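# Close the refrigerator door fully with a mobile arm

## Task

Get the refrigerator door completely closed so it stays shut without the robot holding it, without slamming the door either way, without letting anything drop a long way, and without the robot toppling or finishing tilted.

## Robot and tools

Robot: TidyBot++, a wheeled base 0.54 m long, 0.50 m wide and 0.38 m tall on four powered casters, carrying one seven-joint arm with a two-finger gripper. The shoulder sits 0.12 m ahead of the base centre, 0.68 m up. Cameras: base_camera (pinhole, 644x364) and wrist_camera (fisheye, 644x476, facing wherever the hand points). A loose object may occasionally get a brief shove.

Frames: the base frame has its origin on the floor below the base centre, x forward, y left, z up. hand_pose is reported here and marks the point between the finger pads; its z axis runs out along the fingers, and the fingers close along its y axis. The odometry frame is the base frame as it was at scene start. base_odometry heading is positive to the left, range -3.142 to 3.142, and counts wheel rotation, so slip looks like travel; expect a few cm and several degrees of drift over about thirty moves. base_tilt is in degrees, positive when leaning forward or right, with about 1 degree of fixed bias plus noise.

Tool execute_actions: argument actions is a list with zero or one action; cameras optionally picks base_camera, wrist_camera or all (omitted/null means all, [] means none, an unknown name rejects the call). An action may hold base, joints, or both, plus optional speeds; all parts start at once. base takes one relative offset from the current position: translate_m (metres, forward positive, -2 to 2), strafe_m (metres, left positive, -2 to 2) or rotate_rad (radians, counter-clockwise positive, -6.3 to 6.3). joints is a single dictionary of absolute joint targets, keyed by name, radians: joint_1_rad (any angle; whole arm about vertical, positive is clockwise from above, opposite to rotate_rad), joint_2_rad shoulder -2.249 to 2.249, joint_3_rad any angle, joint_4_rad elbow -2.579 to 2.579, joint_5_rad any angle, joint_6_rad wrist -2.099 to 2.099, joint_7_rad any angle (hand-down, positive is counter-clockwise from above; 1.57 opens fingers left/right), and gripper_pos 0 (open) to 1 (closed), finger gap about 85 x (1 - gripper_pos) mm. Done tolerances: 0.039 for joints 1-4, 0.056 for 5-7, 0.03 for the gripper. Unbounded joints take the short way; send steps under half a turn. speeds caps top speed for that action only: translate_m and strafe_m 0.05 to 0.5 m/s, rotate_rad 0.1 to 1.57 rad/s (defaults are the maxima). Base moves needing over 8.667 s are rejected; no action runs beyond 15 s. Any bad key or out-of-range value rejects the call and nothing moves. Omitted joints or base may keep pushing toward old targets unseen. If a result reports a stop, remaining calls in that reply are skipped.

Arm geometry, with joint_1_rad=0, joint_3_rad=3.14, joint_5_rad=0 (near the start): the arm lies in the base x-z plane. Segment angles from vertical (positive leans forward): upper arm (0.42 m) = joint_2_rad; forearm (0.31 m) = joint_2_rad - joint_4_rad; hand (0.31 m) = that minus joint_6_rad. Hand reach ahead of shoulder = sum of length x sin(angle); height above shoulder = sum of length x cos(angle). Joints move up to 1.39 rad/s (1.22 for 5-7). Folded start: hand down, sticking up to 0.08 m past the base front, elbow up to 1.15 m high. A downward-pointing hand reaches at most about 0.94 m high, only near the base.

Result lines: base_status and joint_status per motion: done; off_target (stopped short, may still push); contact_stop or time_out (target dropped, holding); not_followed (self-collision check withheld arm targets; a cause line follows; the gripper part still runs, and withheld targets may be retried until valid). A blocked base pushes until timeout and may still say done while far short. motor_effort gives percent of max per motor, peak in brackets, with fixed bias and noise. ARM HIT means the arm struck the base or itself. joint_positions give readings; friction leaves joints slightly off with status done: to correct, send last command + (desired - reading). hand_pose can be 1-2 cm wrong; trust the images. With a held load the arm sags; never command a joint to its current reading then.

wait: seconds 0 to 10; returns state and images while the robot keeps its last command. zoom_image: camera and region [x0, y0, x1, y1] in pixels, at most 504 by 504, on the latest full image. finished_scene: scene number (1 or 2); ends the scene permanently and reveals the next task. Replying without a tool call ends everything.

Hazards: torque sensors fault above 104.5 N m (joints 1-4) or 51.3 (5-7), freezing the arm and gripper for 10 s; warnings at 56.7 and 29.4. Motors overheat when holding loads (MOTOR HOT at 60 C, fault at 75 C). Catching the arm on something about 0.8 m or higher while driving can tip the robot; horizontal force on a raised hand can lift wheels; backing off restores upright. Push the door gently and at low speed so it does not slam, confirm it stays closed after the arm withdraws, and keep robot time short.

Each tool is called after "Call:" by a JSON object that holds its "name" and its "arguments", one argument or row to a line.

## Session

Call:
{"name": "execute_actions", "arguments": {
  "actions": []
}}

Scene clock: 0.00 s.
base_odometry: x=+0.000 y=+0.000 heading=+0.000 (m, m, rad; odometry frame)
base_tilt: forward=+0.2 right=-0.8 (deg)
base_status: not commanded
joint_positions: joint_1_rad=-0.013 joint_2_rad=-0.341 joint_3_rad=+3.149 joint_4_rad=-2.530 joint_5_rad=+0.040 joint_6_rad=-0.879 joint_7_rad=+1.569 gripper_pos=+0.000
joint_status: not commanded
motor_effort: joint_1_rad=+0 joint_2_rad=-2 joint_3_rad=-1 joint_4_rad=+14 joint_5_rad=+1 joint_6_rad=+2 joint_7_rad=+0 (%)
hand_pose: x=+0.2576 y=-0.0073 z=+0.5859 quat_wxyz=(+0.015, +0.999, +0.014, +0.037) (m; base frame)
pictures: base_camera, wrist_camera
Images, in order (width x height): base_camera 644x364, wrist_camera 644x476.

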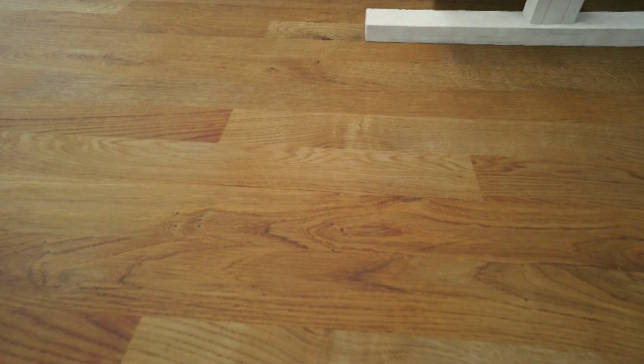

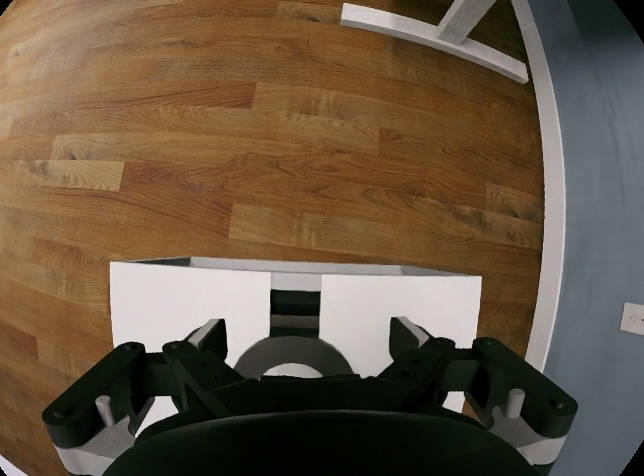

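Call:
{"name": "execute_actions", "arguments": {
  "actions": [
    {"base":{"rotate_rad":1.57}}
  ],
  "cameras": []
}}

Call:
{"name": "execute_actions", "arguments": {
  "actions": [
    {"joints":{"joint_6_rad":0.3}}
  ]
}}

Scene clock: 2.80 s.
base_odometry: x=+0.000 y=+0.000 heading=+1.570 (m, m, rad; odometry frame)
base_tilt: forward=+0.1 right=-1.0 (deg)
base_status: done
joint_positions: joint_1_rad=-0.013 joint_2_rad=-0.341 joint_3_rad=+3.149 joint_4_rad=-2.530 joint_5_rad=+0.040 joint_6_rad=-0.879 joint_7_rad=+1.569 gripper_pos=+0.000
joint_status: not commanded
motor_effort: joint_1_rad=+0(0) joint_2_rad=-1(2) joint_3_rad=-2(1) joint_4_rad=+14(14) joint_5_rad=+1(2) joint_6_rad=+1(1) joint_7_rad=+0(0) (%)
hand_pose: x=+0.2576 y=-0.0073 z=+0.5859 quat_wxyz=(+0.015, +0.999, +0.014, +0.037) (m; base frame)
pictures: none
No camera images: the call's "cameras" was empty. Leave "cameras" out to get every camera's image.

Scene clock: 4.27 s.
base_odometry: x=+0.000 y=+0.000 heading=+1.570 (m, m, rad; odometry frame)
base_tilt: forward=+0.2 right=-1.0 (deg)
base_status: not commanded
joint_positions: joint_1_rad=-0.013 joint_2_rad=-0.341 joint_3_rad=+3.149 joint_4_rad=-2.528 joint_5_rad=+0.040 joint_6_rad=+0.298 joint_7_rad=+1.569 gripper_pos=+0.000
joint_status: all done
motor_effort: joint_1_rad=+0(0) joint_2_rad=-6(6) joint_3_rad=-1(0) joint_4_rad=+19(19) joint_5_rad=+1(2) joint_6_rad=+9(9) joint_7_rad=+0(0) (%)
hand_pose: x=+0.5304 y=+0.0072 z=+0.7990 quat_wxyz=(+0.003, +0.810, +0.020, +0.586) (m; base frame)
pictures: base_camera, wrist_camera
Images, in order (width x height): base_camera 644x364, wrist_camera 644x476.

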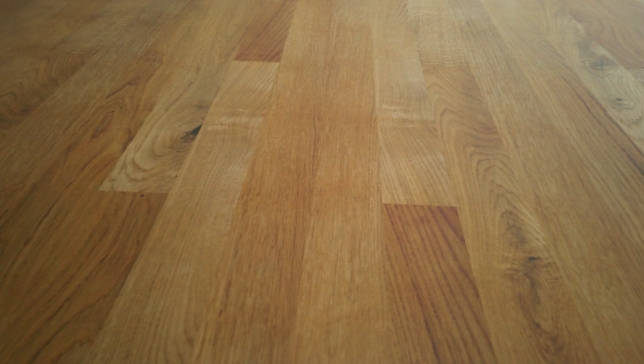

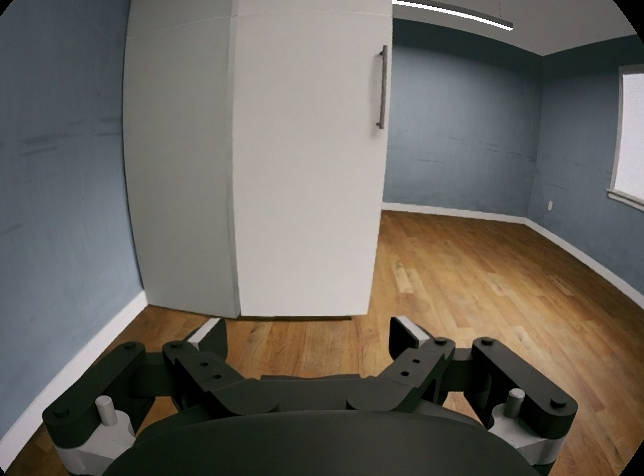

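Call:
{"name": "execute_actions", "arguments": {
  "actions": [
    {"base":{"translate_m":0.6}}
  ],
  "cameras": []
}}

Call:
{"name": "execute_actions", "arguments": {
  "actions": [
    {"base":{"strafe_m":-0.95}}
  ],
  "cameras": ["wrist_camera"]
}}

Call:
{"name": "execute_actions", "arguments": {
  "actions": [
    {"base":{"translate_m":1.6},"joints":{"joint_1_rad":-1.3,"joint_6_rad":0.0}}
  ]
}}

Scene clock: 8.60 s.
base_odometry: x=+0.000 y=+0.600 heading=+1.570 (m, m, rad; odometry frame)
base_tilt: forward=+0.2 right=-0.9 (deg)
base_status: done
joint_positions: joint_1_rad=-0.013 joint_2_rad=-0.341 joint_3_rad=+3.149 joint_4_rad=-2.528 joint_5_rad=+0.040 joint_6_rad=+0.298 joint_7_rad=+1.569 gripper_pos=+0.000
joint_status: not commanded
motor_effort: joint_1_rad=+0(0) joint_2_rad=-6(8) joint_3_rad=-2(1) joint_4_rad=+19(20) joint_5_rad=+1(1) joint_6_rad=+9(9) joint_7_rad=+0(0) (%)
hand_pose: x=+0.5304 y=+0.0072 z=+0.7990 quat_wxyz=(+0.003, +0.810, +0.020, +0.586) (m; base frame)
pictures: none
No camera images: the call's "cameras" was empty. Leave "cameras" out to get every camera's image.

Scene clock: 11.87 s.
base_odometry: x=+0.950 y=+0.600 heading=+1.570 (m, m, rad; odometry frame)
base_tilt: forward=+0.1 right=-0.8 (deg)
base_status: done
joint_positions: joint_1_rad=-0.013 joint_2_rad=-0.341 joint_3_rad=+3.149 joint_4_rad=-2.528 joint_5_rad=+0.040 joint_6_rad=+0.298 joint_7_rad=+1.569 gripper_pos=+0.000
joint_status: not commanded
motor_effort: joint_1_rad=+0(0) joint_2_rad=-6(6) joint_3_rad=-1(0) joint_4_rad=+19(19) joint_5_rad=+1(1) joint_6_rad=+9(9) joint_7_rad=+0(0) (%)
hand_pose: x=+0.5304 y=+0.0072 z=+0.7990 quat_wxyz=(+0.003, +0.810, +0.020, +0.586) (m; base frame)
pictures: wrist_camera
Images, in order (width x height): wrist_camera 644x476.

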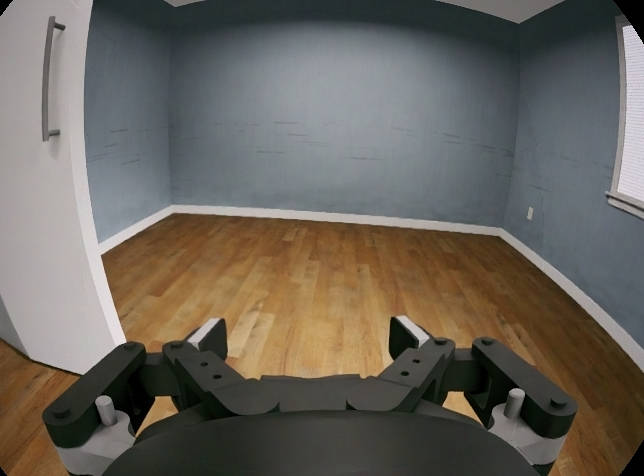

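Scene clock: 16.40 s.
base_odometry: x=+0.952 y=+2.200 heading=+1.570 (m, m, rad; odometry frame)
base_tilt: forward=+0.0 right=-0.9 (deg)
base_status: done
joint_positions: joint_1_rad=-1.280 joint_2_rad=-0.341 joint_3_rad=+3.149 joint_4_rad=-2.528 joint_5_rad=+0.040 joint_6_rad=+0.026 joint_7_rad=+1.569 gripper_pos=+0.000
joint_status: all done
motor_effort: joint_1_rad=+0(1) joint_2_rad=-5(7) joint_3_rad=+0(1) joint_4_rad=+18(20) joint_5_rad=+1(1) joint_6_rad=+8(10) joint_7_rad=+0(0) (%)
hand_pose: x=+0.2275 y=+0.3583 z=+0.7232 quat_wxyz=(-0.274, +0.700, +0.538, +0.383) (m; base frame)
pictures: base_camera, wrist_camera
Images, in order (width x height): base_camera 644x364, wrist_camera 644x476.

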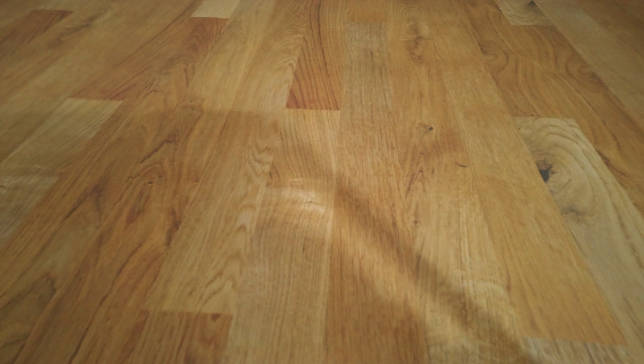

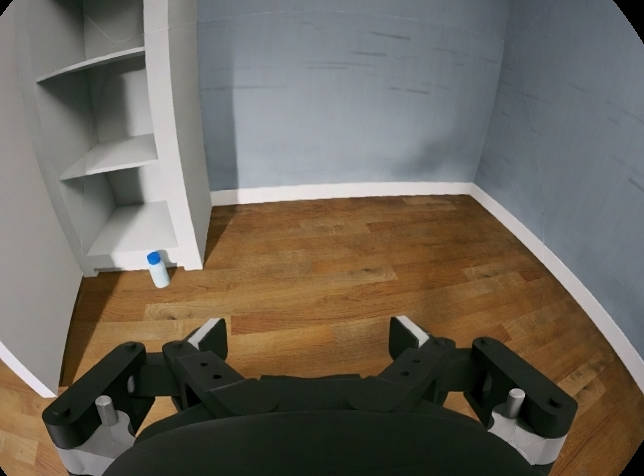

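Call:
{"name": "execute_actions", "arguments": {
  "actions": [
    {"base":{"translate_m":-0.15},"joints":{"joint_1_rad":0}}
  ],
  "cameras": []
}}

Call:
{"name": "execute_actions", "arguments": {
  "actions": [
    {"base":{"rotate_rad":1.57},"joints":{"joint_1_rad":0,"joint_2_rad":1.83,"joint_4_rad":-0.92,"joint_6_rad":0.52}}
  ]
}}

Scene clock: 21.07 s.
base_odometry: x=+0.952 y=+2.050 heading=+1.571 (m, m, rad; odometry frame)
base_tilt: forward=+0.1 right=-0.9 (deg)
base_status: done
joint_positions: joint_1_rad=-0.020 joint_2_rad=-0.341 joint_3_rad=+3.149 joint_4_rad=-2.528 joint_5_rad=+0.040 joint_6_rad=+0.025 joint_7_rad=+1.569 gripper_pos=+0.000
joint_status: all done
motor_effort: joint_1_rad=+0(1) joint_2_rad=-5(6) joint_3_rad=-1(0) joint_4_rad=+18(19) joint_5_rad=+1(1) joint_6_rad=+8(8) joint_7_rad=+0(0) (%)
hand_pose: x=+0.4933 y=+0.0064 z=+0.7232 quat_wxyz=(+0.004, +0.882, +0.022, +0.470) (m; base frame)
pictures: none
No camera images: the call's "cameras" was empty. Leave "cameras" out to get every camera's image.

Scene clock: 24.53 s.
base_odometry: x=+0.952 y=+2.050 heading=+3.141 (m, m, rad; odometry frame)
base_tilt: forward=+0.2 right=-0.8 (deg)
base_status: done
joint_positions: joint_1_rad=-0.004 joint_2_rad=+1.823 joint_3_rad=+3.150 joint_4_rad=-0.932 joint_5_rad=+0.040 joint_6_rad=+0.494 joint_7_rad=+1.569 gripper_pos=+0.000
joint_status: all done
motor_effort: joint_1_rad=+0(5) joint_2_rad=-43(47) joint_3_rad=-3(4) joint_4_rad=+10(19) joint_5_rad=+1(0) joint_6_rad=+7(8) joint_7_rad=+0(0) (%)
hand_pose: x=+0.8845 y=+0.0074 z=+0.0868 quat_wxyz=(+0.001, +0.905, +0.024, +0.426) (m; base frame)
pictures: base_camera, wrist_camera
Images, in order (width x height): base_camera 644x364, wrist_camera 644x476.

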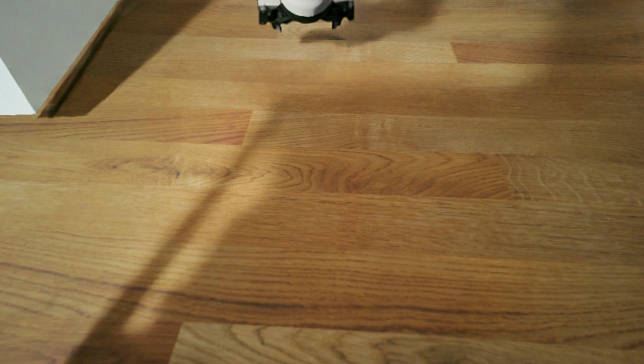

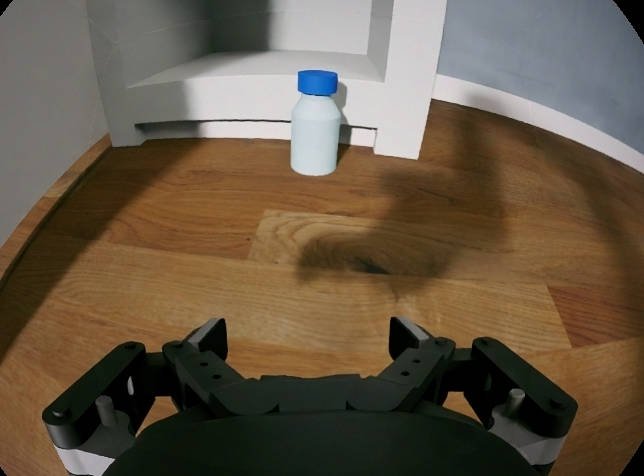

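Call:
{"name": "execute_actions", "arguments": {
  "actions": [
    {"base":{"translate_m":0.22},"speeds":{"translate_m":0.3}}
  ]
}}

Scene clock: 26.87 s.
base_odometry: x=+0.732 y=+2.050 heading=-3.141 (m, m, rad; odometry frame)
base_tilt: forward=+0.2 right=-0.9 (deg)
base_status: done
joint_positions: joint_1_rad=-0.004 joint_2_rad=+1.825 joint_3_rad=+3.150 joint_4_rad=-0.924 joint_5_rad=+0.040 joint_6_rad=+0.496 joint_7_rad=+1.569 gripper_pos=+0.000
joint_status: not commanded
motor_effort: joint_1_rad=+0(2) joint_2_rad=-42(44) joint_3_rad=-1(3) joint_4_rad=+10(11) joint_5_rad=+1(1) joint_6_rad=+7(8) joint_7_rad=+0(0) (%)
hand_pose: x=+0.8879 y=+0.0075 z=+0.0891 quat_wxyz=(+0.001, +0.903, +0.024, +0.430) (m; base frame)
pictures: base_camera, wrist_camera
Images, in order (width x height): base_camera 644x364, wrist_camera 644x476.

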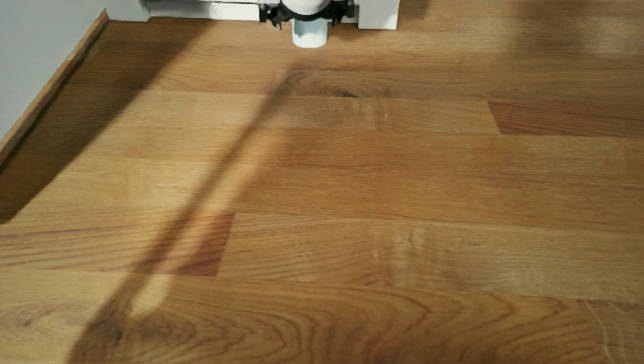

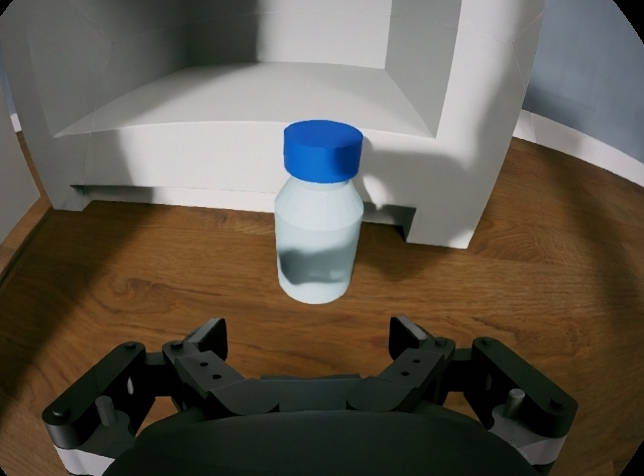

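Call:
{"name": "execute_actions", "arguments": {
  "actions": [
    {"base":{"strafe_m":-0.01}}
  ],
  "cameras": []
}}

Call:
{"name": "execute_actions", "arguments": {
  "actions": [
    {"base":{"translate_m":0.14},"speeds":{"translate_m":0.15}}
  ]
}}

Scene clock: 28.13 s.
base_odometry: x=+0.732 y=+2.060 heading=-3.141 (m, m, rad; odometry frame)
base_tilt: forward=+0.1 right=-0.8 (deg)
base_status: done
joint_positions: joint_1_rad=-0.001 joint_2_rad=+1.825 joint_3_rad=+3.150 joint_4_rad=-0.924 joint_5_rad=+0.040 joint_6_rad=+0.496 joint_7_rad=+1.569 gripper_pos=+0.000
joint_status: not commanded
motor_effort: joint_1_rad=+0(4) joint_2_rad=-42(44) joint_3_rad=-1(4) joint_4_rad=+10(11) joint_5_rad=+1(1) joint_6_rad=+8(8) joint_7_rad=+0(0) (%)
hand_pose: x=+0.8879 y=+0.0050 z=+0.0891 quat_wxyz=(+0.002, +0.903, +0.023, +0.430) (m; base frame)
pictures: none
No camera images: the call's "cameras" was empty. Leave "cameras" out to get every camera's image.

Scene clock: 29.70 s.
base_odometry: x=+0.591 y=+2.060 heading=-3.141 (m, m, rad; odometry frame)
base_tilt: forward=+0.2 right=-0.9 (deg)
base_status: done
joint_positions: joint_1_rad=-0.001 joint_2_rad=+1.826 joint_3_rad=+3.150 joint_4_rad=-0.924 joint_5_rad=+0.040 joint_6_rad=+0.496 joint_7_rad=+1.569 gripper_pos=+0.000
joint_status: not commanded
motor_effort: joint_1_rad=+0(2) joint_2_rad=-42(45) joint_3_rad=-2(3) joint_4_rad=+10(11) joint_5_rad=+1(1) joint_6_rad=+7(8) joint_7_rad=+0(0) (%)
hand_pose: x=+0.8873 y=+0.0050 z=+0.0883 quat_wxyz=(+0.002, +0.903, +0.023, +0.429) (m; base frame)
pictures: base_camera, wrist_camera
Images, in order (width x height): base_camera 644x364, wrist_camera 644x476.

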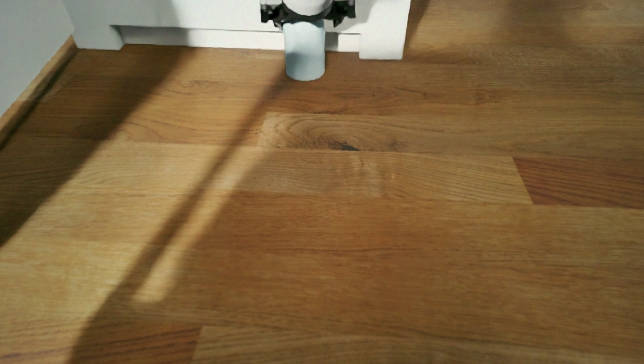

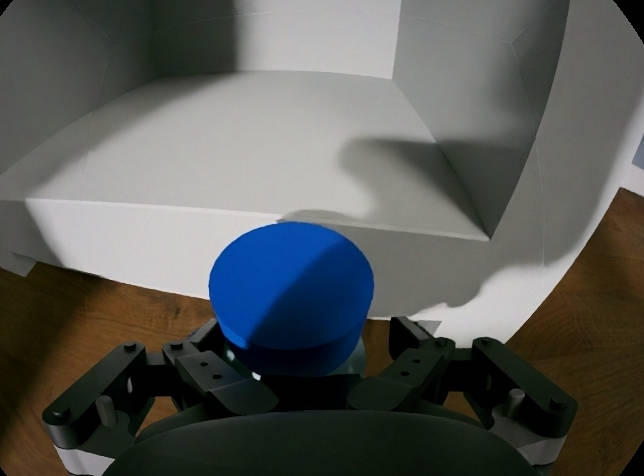

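Call:
{"name": "execute_actions", "arguments": {
  "actions": [
    {"base":{"strafe_m":0.01},"joints":{"gripper_pos":1}}
  ]
}}

Scene clock: 31.27 s.
base_odometry: x=+0.591 y=+2.050 heading=-3.142 (m, m, rad; odometry frame)
base_tilt: forward=+0.1 right=-0.9 (deg)
base_status: done
joint_positions: joint_1_rad=-0.002 joint_2_rad=+1.826 joint_3_rad=+3.150 joint_4_rad=-0.924 joint_5_rad=+0.040 joint_6_rad=+0.499 joint_7_rad=+1.569 gripper_pos=+0.247
joint_status: gripper_pos off_target (ended at +0.247, target +1.000)
motor_effort: joint_1_rad=+0(2) joint_2_rad=-42(44) joint_3_rad=-2(4) joint_4_rad=+10(11) joint_5_rad=+1(1) joint_6_rad=+7(8) joint_7_rad=+0(0) (%)
hand_pose: x=+0.8880 y=+0.0056 z=+0.0891 quat_wxyz=(+0.001, +0.902, +0.023, +0.431) (m; base frame)
pictures: base_camera, wrist_camera
Images, in order (width x height): base_camera 644x364, wrist_camera 644x476.

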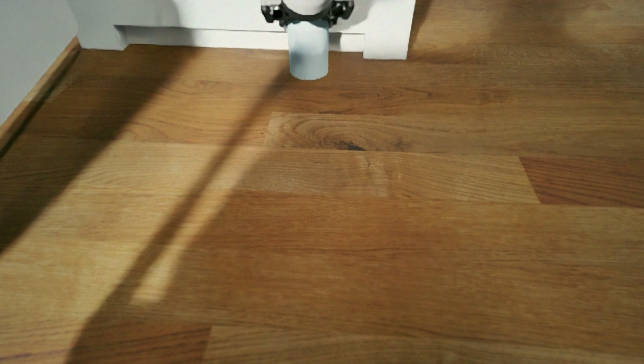

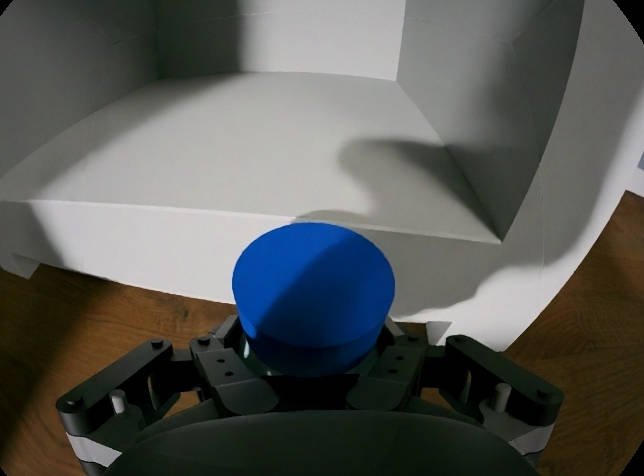

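Call:
{"name": "execute_actions", "arguments": {
  "actions": [
    {"base":{"translate_m":-0.3},"joints":{"joint_2_rad":1.76},"speeds":{"translate_m":0.25}}
  ],
  "cameras": []
}}

Call:
{"name": "execute_actions", "arguments": {
  "actions": [
    {"base":{"rotate_rad":-1.0},"speeds":{"rotate_rad":0.8}}
  ],
  "cameras": []
}}

Call:
{"name": "execute_actions", "arguments": {
  "actions": [
    {"joints":{"joint_2_rad":1.83}}
  ],
  "cameras": []
}}

Call:
{"name": "execute_actions", "arguments": {
  "actions": [
    {"joints":{"gripper_pos":0}}
  ],
  "cameras": []
}}

Call:
{"name": "execute_actions", "arguments": {
  "actions": [
    {"base":{"translate_m":-0.2}}
  ],
  "cameras": ["wrist_camera"]
}}

Call:
{"name": "execute_actions", "arguments": {
  "actions": [
    {"joints":{"joint_2_rad":-0.314,"joint_4_rad":-2.52,"joint_6_rad":0.1,"gripper_pos":1}}
  ],
  "cameras": []
}}

Call:
{"name": "execute_actions", "arguments": {
  "actions": [
    {"base":{"rotate_rad":1.0}}
  ]
}}

Scene clock: 34.93 s.
base_odometry: x=+0.892 y=+2.050 heading=-3.141 (m, m, rad; odometry frame)
base_tilt: forward=+0.2 right=-0.9 (deg)
base_status: done
joint_positions: joint_1_rad=-0.002 joint_2_rad=+1.794 joint_3_rad=+3.150 joint_4_rad=-0.932 joint_5_rad=+0.040 joint_6_rad=+0.499 joint_7_rad=+1.569 gripper_pos=+0.247
joint_status: all done
motor_effort: joint_1_rad=+0(2) joint_2_rad=-48(50) joint_3_rad=-3(3) joint_4_rad=+13(15) joint_5_rad=+1(1) joint_6_rad=+11(11) joint_7_rad=+0(0) (%)
hand_pose: x=+0.9026 y=+0.0055 z=+0.1109 quat_wxyz=(+0.002, +0.897, +0.023, +0.441) (m; base frame)
pictures: none
No camera images: the call's "cameras" was empty. Leave "cameras" out to get every camera's image.

Scene clock: 37.30 s.
base_odometry: x=+0.892 y=+2.050 heading=+2.141 (m, m, rad; odometry frame)
base_tilt: forward=+0.2 right=-0.8 (deg)
base_status: done
joint_positions: joint_1_rad=+0.004 joint_2_rad=+1.794 joint_3_rad=+3.151 joint_4_rad=-0.932 joint_5_rad=+0.040 joint_6_rad=+0.499 joint_7_rad=+1.569 gripper_pos=+0.247
joint_status: not commanded
motor_effort: joint_1_rad=-1(8) joint_2_rad=-48(49) joint_3_rad=-2(5) joint_4_rad=+13(13) joint_5_rad=+1(0) joint_6_rad=+11(11) joint_7_rad=+0(0) (%)
hand_pose: x=+0.9027 y=+0.0001 z=+0.1109 quat_wxyz=(+0.004, +0.897, +0.021, +0.441) (m; base frame)
pictures: none
No camera images: the call's "cameras" was empty. Leave "cameras" out to get every camera's image.

Scene clock: 38.10 s.
base_odometry: x=+0.892 y=+2.050 heading=+2.142 (m, m, rad; odometry frame)
base_tilt: forward=+0.2 right=-0.9 (deg)
base_status: not commanded
joint_positions: joint_1_rad=+0.004 joint_2_rad=+1.826 joint_3_rad=+3.151 joint_4_rad=-0.930 joint_5_rad=+0.040 joint_6_rad=+0.509 joint_7_rad=+1.569 gripper_pos=+0.247
joint_status: all done
motor_effort: joint_1_rad=+0(1) joint_2_rad=-44(49) joint_3_rad=-2(3) joint_4_rad=+11(13) joint_5_rad=+1(1) joint_6_rad=+9(11) joint_7_rad=+0(0) (%)
hand_pose: x=+0.8868 y=+0.0004 z=+0.0892 quat_wxyz=(+0.003, +0.902, +0.021, +0.432) (m; base frame)
pictures: none
No camera images: the call's "cameras" was empty. Leave "cameras" out to get every camera's image.

Scene clock: 39.20 s.
base_odometry: x=+0.892 y=+2.050 heading=+2.142 (m, m, rad; odometry frame)
base_tilt: forward=+0.2 right=-0.8 (deg)
base_status: not commanded
joint_positions: joint_1_rad=+0.004 joint_2_rad=+1.826 joint_3_rad=+3.151 joint_4_rad=-0.930 joint_5_rad=+0.040 joint_6_rad=+0.509 joint_7_rad=+1.569 gripper_pos=+0.000
joint_status: all done
motor_effort: joint_1_rad=+0(0) joint_2_rad=-43(45) joint_3_rad=-2(2) joint_4_rad=+10(11) joint_5_rad=+1(1) joint_6_rad=+7(9) joint_7_rad=+0(0) (%)
hand_pose: x=+0.8868 y=+0.0004 z=+0.0890 quat_wxyz=(+0.003, +0.902, +0.021, +0.432) (m; base frame)
pictures: none
No camera images: the call's "cameras" was empty. Leave "cameras" out to get every camera's image.

Scene clock: 40.80 s.
base_odometry: x=+1.000 y=+1.881 heading=+2.141 (m, m, rad; odometry frame)
base_tilt: forward=+0.2 right=-0.9 (deg)
base_status: done
joint_positions: joint_1_rad=+0.004 joint_2_rad=+1.830 joint_3_rad=+3.151 joint_4_rad=-0.926 joint_5_rad=+0.040 joint_6_rad=+0.509 joint_7_rad=+1.569 gripper_pos=+0.000
joint_status: not commanded
motor_effort: joint_1_rad=+0(1) joint_2_rad=-43(45) joint_3_rad=-2(3) joint_4_rad=+10(11) joint_5_rad=+1(1) joint_6_rad=+8(8) joint_7_rad=+0(0) (%)
hand_pose: x=+0.8865 y=+0.0004 z=+0.0875 quat_wxyz=(+0.003, +0.902, +0.021, +0.432) (m; base frame)
pictures: wrist_camera
Images, in order (width x height): wrist_camera 644x476.

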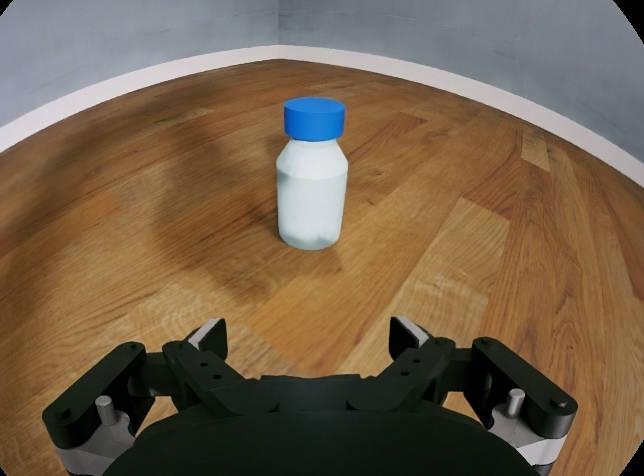

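Scene clock: 44.00 s.
base_odometry: x=+1.000 y=+1.881 heading=+2.141 (m, m, rad; odometry frame)
base_tilt: forward=+0.1 right=-0.9 (deg)
base_status: not commanded
joint_positions: joint_1_rad=+0.004 joint_2_rad=-0.304 joint_3_rad=+3.151 joint_4_rad=-2.512 joint_5_rad=+0.040 joint_6_rad=+0.125 joint_7_rad=+1.569 gripper_pos=+0.999
joint_status: all done
motor_effort: joint_1_rad=+0(0) joint_2_rad=-7(47) joint_3_rad=-1(3) joint_4_rad=+18(19) joint_5_rad=+1(1) joint_6_rad=+8(9) joint_7_rad=+0(0) (%)
hand_pose: x=+0.5173 y=-0.0028 z=+0.7438 quat_wxyz=(+0.010, +0.863, +0.011, +0.505) (m; base frame)
pictures: none
No camera images: the call's "cameras" was empty. Leave "cameras" out to get every camera's image.

Scene clock: 45.87 s.
base_odometry: x=+1.000 y=+1.881 heading=+3.141 (m, m, rad; odometry frame)
base_tilt: forward=+0.2 right=-0.8 (deg)
base_status: done
joint_positions: joint_1_rad=+0.004 joint_2_rad=-0.304 joint_3_rad=+3.151 joint_4_rad=-2.512 joint_5_rad=+0.040 joint_6_rad=+0.125 joint_7_rad=+1.569 gripper_pos=+0.999
joint_status: not commanded
motor_effort: joint_1_rad=+0(1) joint_2_rad=-6(7) joint_3_rad=+0(0) joint_4_rad=+18(18) joint_5_rad=+1(1) joint_6_rad=+8(9) joint_7_rad=+0(0) (%)
hand_pose: x=+0.5173 y=-0.0027 z=+0.7438 quat_wxyz=(+0.010, +0.863, +0.011, +0.505) (m; base frame)
pictures: base_camera, wrist_camera
Images, in order (width x height): base_camera 644x364, wrist_camera 644x476.

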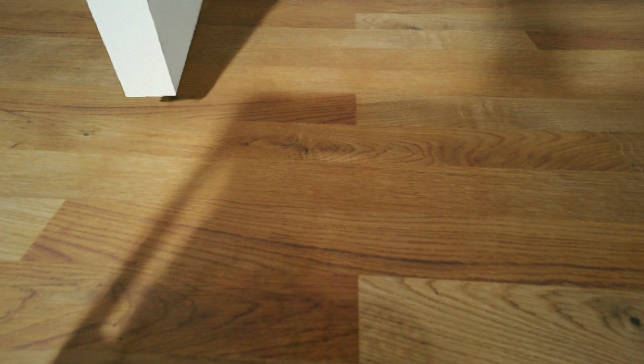

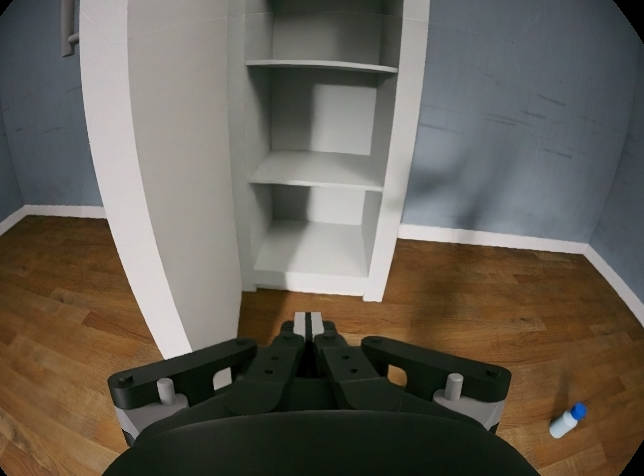

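Call:
{"name": "execute_actions", "arguments": {
  "actions": [
    {"base":{"translate_m":-0.08}}
  ],
  "cameras": []
}}

Call:
{"name": "execute_actions", "arguments": {
  "actions": [
    {"base":{"strafe_m":0.56}}
  ]
}}

Scene clock: 47.87 s.
base_odometry: x=+1.080 y=+1.881 heading=+3.141 (m, m, rad; odometry frame)
base_tilt: forward=+0.1 right=-1.0 (deg)
base_status: done
joint_positions: joint_1_rad=+0.004 joint_2_rad=-0.311 joint_3_rad=+3.151 joint_4_rad=-2.515 joint_5_rad=+0.040 joint_6_rad=+0.124 joint_7_rad=+1.569 gripper_pos=+0.999
joint_status: not commanded
motor_effort: joint_1_rad=+0(1) joint_2_rad=-7(10) joint_3_rad=-1(0) joint_4_rad=+18(19) joint_5_rad=+1(1) joint_6_rad=+9(9) joint_7_rad=+0(0) (%)
hand_pose: x=+0.5155 y=-0.0027 z=+0.7444 quat_wxyz=(+0.010, +0.862, +0.011, +0.506) (m; base frame)
pictures: none
No camera images: the call's "cameras" was empty. Leave "cameras" out to get every camera's image.

Scene clock: 50.33 s.
base_odometry: x=+1.080 y=+1.321 heading=+3.142 (m, m, rad; odometry frame)
base_tilt: forward=+0.2 right=-0.9 (deg)
base_status: done
joint_positions: joint_1_rad=+0.004 joint_2_rad=-0.311 joint_3_rad=+3.151 joint_4_rad=-2.515 joint_5_rad=+0.040 joint_6_rad=+0.124 joint_7_rad=+1.569 gripper_pos=+0.999
joint_status: not commanded
motor_effort: joint_1_rad=+0(1) joint_2_rad=-6(7) joint_3_rad=-1(1) joint_4_rad=+18(19) joint_5_rad=+1(1) joint_6_rad=+9(9) joint_7_rad=+0(0) (%)
hand_pose: x=+0.5155 y=-0.0027 z=+0.7444 quat_wxyz=(+0.010, +0.862, +0.011, +0.506) (m; base frame)
pictures: base_camera, wrist_camera
Images, in order (width x height): base_camera 644x364, wrist_camera 644x476.

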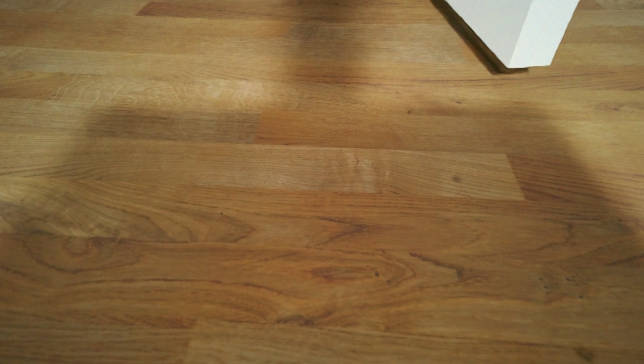

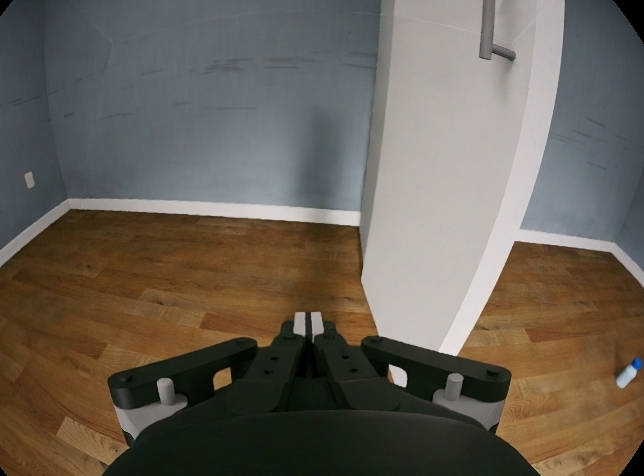

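Mirror of scene 1.

Call:
{"name": "execute_actions", "arguments": {
  "actions": [
    {"joints":{"joint_1_rad":0,"joint_2_rad":1.1,"joint_4_rad":-1.2,"joint_6_rad":0.73}}
  ],
  "cameras": []
}}

Call:
{"name": "execute_actions", "arguments": {
  "actions": [
    {"base":{"strafe_m":-0.62},"speeds":{"strafe_m":0.1}}
  ],
  "cameras": ["wrist_camera"]
}}

Call:
{"name": "execute_actions", "arguments": {
  "actions": [
    {"base":{"translate_m":0.2},"speeds":{"translate_m":0.06}}
  ]
}}

Scene clock: 53.67 s.
base_odometry: x=+1.080 y=+1.321 heading=+3.142 (m, m, rad; odometry frame)
base_tilt: forward=+0.2 right=-0.9 (deg)
base_status: not commanded
joint_positions: joint_1_rad=+0.004 joint_2_rad=+1.093 joint_3_rad=+3.151 joint_4_rad=-1.213 joint_5_rad=+0.040 joint_6_rad=+0.704 joint_7_rad=+1.569 gripper_pos=+0.999
joint_status: all done
motor_effort: joint_1_rad=+0(0) joint_2_rad=-47(48) joint_3_rad=-2(2) joint_4_rad=+18(19) joint_5_rad=+1(1) joint_6_rad=+9(10) joint_7_rad=+0(0) (%)
hand_pose: x=+1.0370 y=+0.0011 z=+0.6541 quat_wxyz=(+0.007, +0.718, +0.019, +0.696) (m; base frame)
pictures: none
No camera images: the call's "cameras" was empty. Leave "cameras" out to get every camera's image.

Scene clock: 60.40 s.
base_odometry: x=+1.080 y=+1.941 heading=+3.142 (m, m, rad; odometry frame)
base_tilt: forward=+0.2 right=-0.8 (deg)
base_status: done
joint_positions: joint_1_rad=-0.005 joint_2_rad=+1.093 joint_3_rad=+3.148 joint_4_rad=-1.212 joint_5_rad=+0.041 joint_6_rad=+0.705 joint_7_rad=+1.569 gripper_pos=+0.999
joint_status: not commanded
motor_effort: joint_1_rad=-1(8) joint_2_rad=-47(47) joint_3_rad=-2(3) joint_4_rad=+18(19) joint_5_rad=+1(2) joint_6_rad=+10(10) joint_7_rad=+0(0) (%)
hand_pose: x=+1.0371 y=+0.0118 z=+0.6551 quat_wxyz=(+0.002, +0.717, +0.023, +0.696) (m; base frame)
pictures: wrist_camera
Images, in order (width x height): wrist_camera 644x476.

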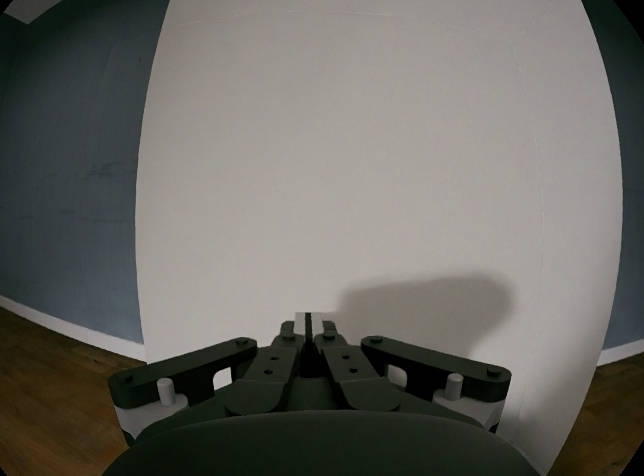

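Scene clock: 64.20 s.
base_odometry: x=+0.879 y=+1.942 heading=+3.141 (m, m, rad; odometry frame)
base_tilt: forward=+0.1 right=-0.9 (deg)
base_status: done
joint_positions: joint_1_rad=-0.005 joint_2_rad=+1.094 joint_3_rad=+3.148 joint_4_rad=-1.210 joint_5_rad=+0.041 joint_6_rad=+0.706 joint_7_rad=+1.569 gripper_pos=+0.999
joint_status: not commanded
motor_effort: joint_1_rad=+0(1) joint_2_rad=-47(49) joint_3_rad=-2(3) joint_4_rad=+18(20) joint_5_rad=+1(1) joint_6_rad=+10(10) joint_7_rad=+0(0) (%)
hand_pose: x=+1.0375 y=+0.0118 z=+0.6564 quat_wxyz=(+0.002, +0.716, +0.023, +0.698) (m; base frame)
pictures: base_camera, wrist_camera
Images, in order (width x height): base_camera 644x364, wrist_camera 644x476.

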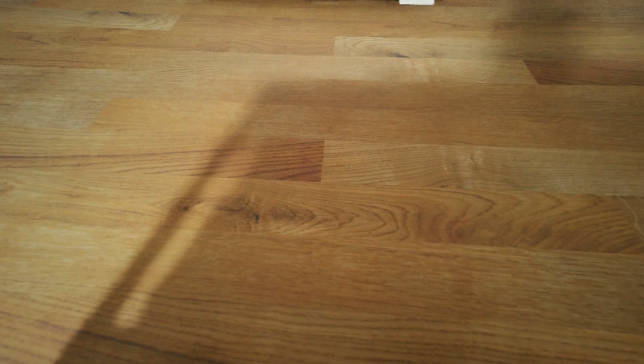

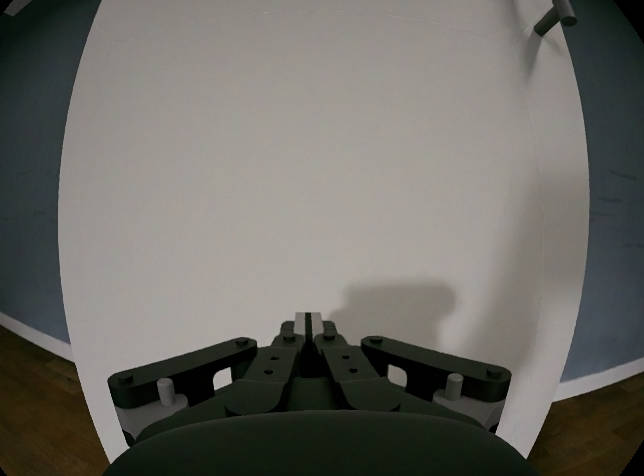

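Call:
{"name": "execute_actions", "arguments": {
  "actions": [
    {"base":{"translate_m":0.17},"speeds":{"translate_m":0.05}}
  ]
}}

Scene clock: 79.60 s.
base_odometry: x=+0.714 y=+1.942 heading=+3.141 (m, m, rad; odometry frame)
base_tilt: forward=+0.1 right=-0.9 (deg)
base_status: translate_m time_out (by the wheels' count: +0.166 of +0.170)
joint_positions: joint_1_rad=-0.005 joint_2_rad=+1.034 joint_3_rad=+3.148 joint_4_rad=-1.356 joint_5_rad=+0.041 joint_6_rad=+0.779 joint_7_rad=+1.569 gripper_pos=+0.999
joint_status: not commanded
motor_effort: joint_1_rad=-1(3) joint_2_rad=-32(48) joint_3_rad=-2(3) joint_4_rad=+49(52) joint_5_rad=+1(0) joint_6_rad=+1(10) joint_7_rad=+0(0) (%)
hand_pose: x=+1.0061 y=+0.0120 z=+0.6547 quat_wxyz=(+0.000, +0.721, +0.022, +0.693) (m; base frame)
pictures: base_camera, wrist_camera
Images, in order (width x height): base_camera 644x364, wrist_camera 644x476.

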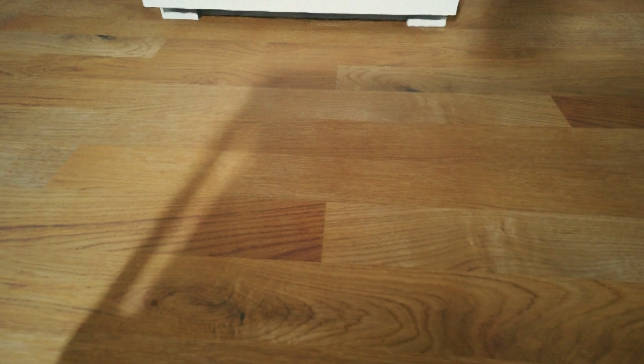

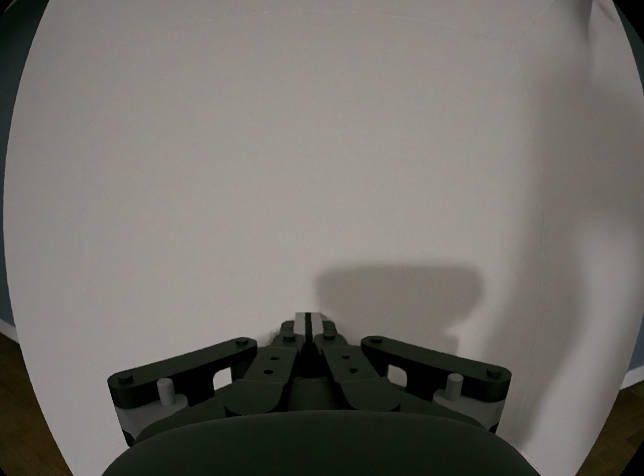

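Call:
{"name": "execute_actions", "arguments": {
  "actions": [
    {"base":{"translate_m":-0.2}}
  ]
}}

Call:
{"name": "finished_scene", "arguments": {
  "scene": 2
}}

Scene clock: 82.07 s.
base_odometry: x=+0.914 y=+1.941 heading=+3.141 (m, m, rad; odometry frame)
base_tilt: forward=+0.1 right=-0.9 (deg)
base_status: done
joint_positions: joint_1_rad=-0.005 joint_2_rad=+1.102 joint_3_rad=+3.148 joint_4_rad=-1.194 joint_5_rad=+0.041 joint_6_rad=+0.753 joint_7_rad=+1.569 gripper_pos=+0.999
joint_status: not commanded
motor_effort: joint_1_rad=+0(3) joint_2_rad=-46(50) joint_3_rad=-3(4) joint_4_rad=+18(43) joint_5_rad=+1(1) joint_6_rad=+10(10) joint_7_rad=+0(0) (%)
hand_pose: x=+1.0407 y=+0.0118 z=+0.6720 quat_wxyz=(+0.002, +0.697, +0.022, +0.717) (m; base frame)
pictures: base_camera, wrist_camera
Images, in order (width x height): base_camera 644x364, wrist_camera 644x476.

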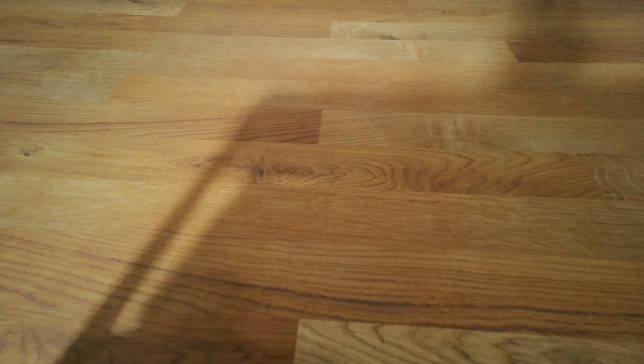

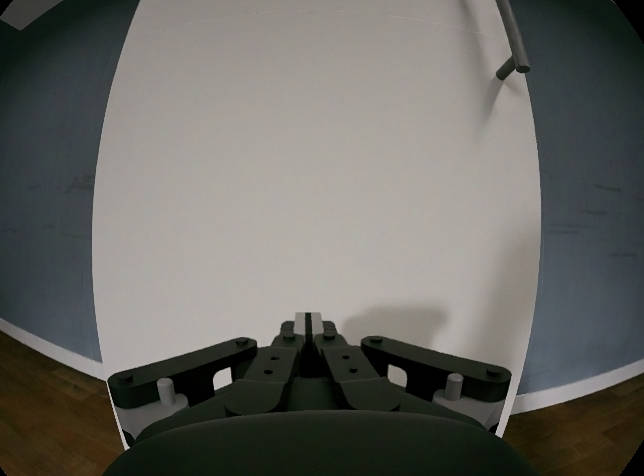

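The scene is finished: the task was done.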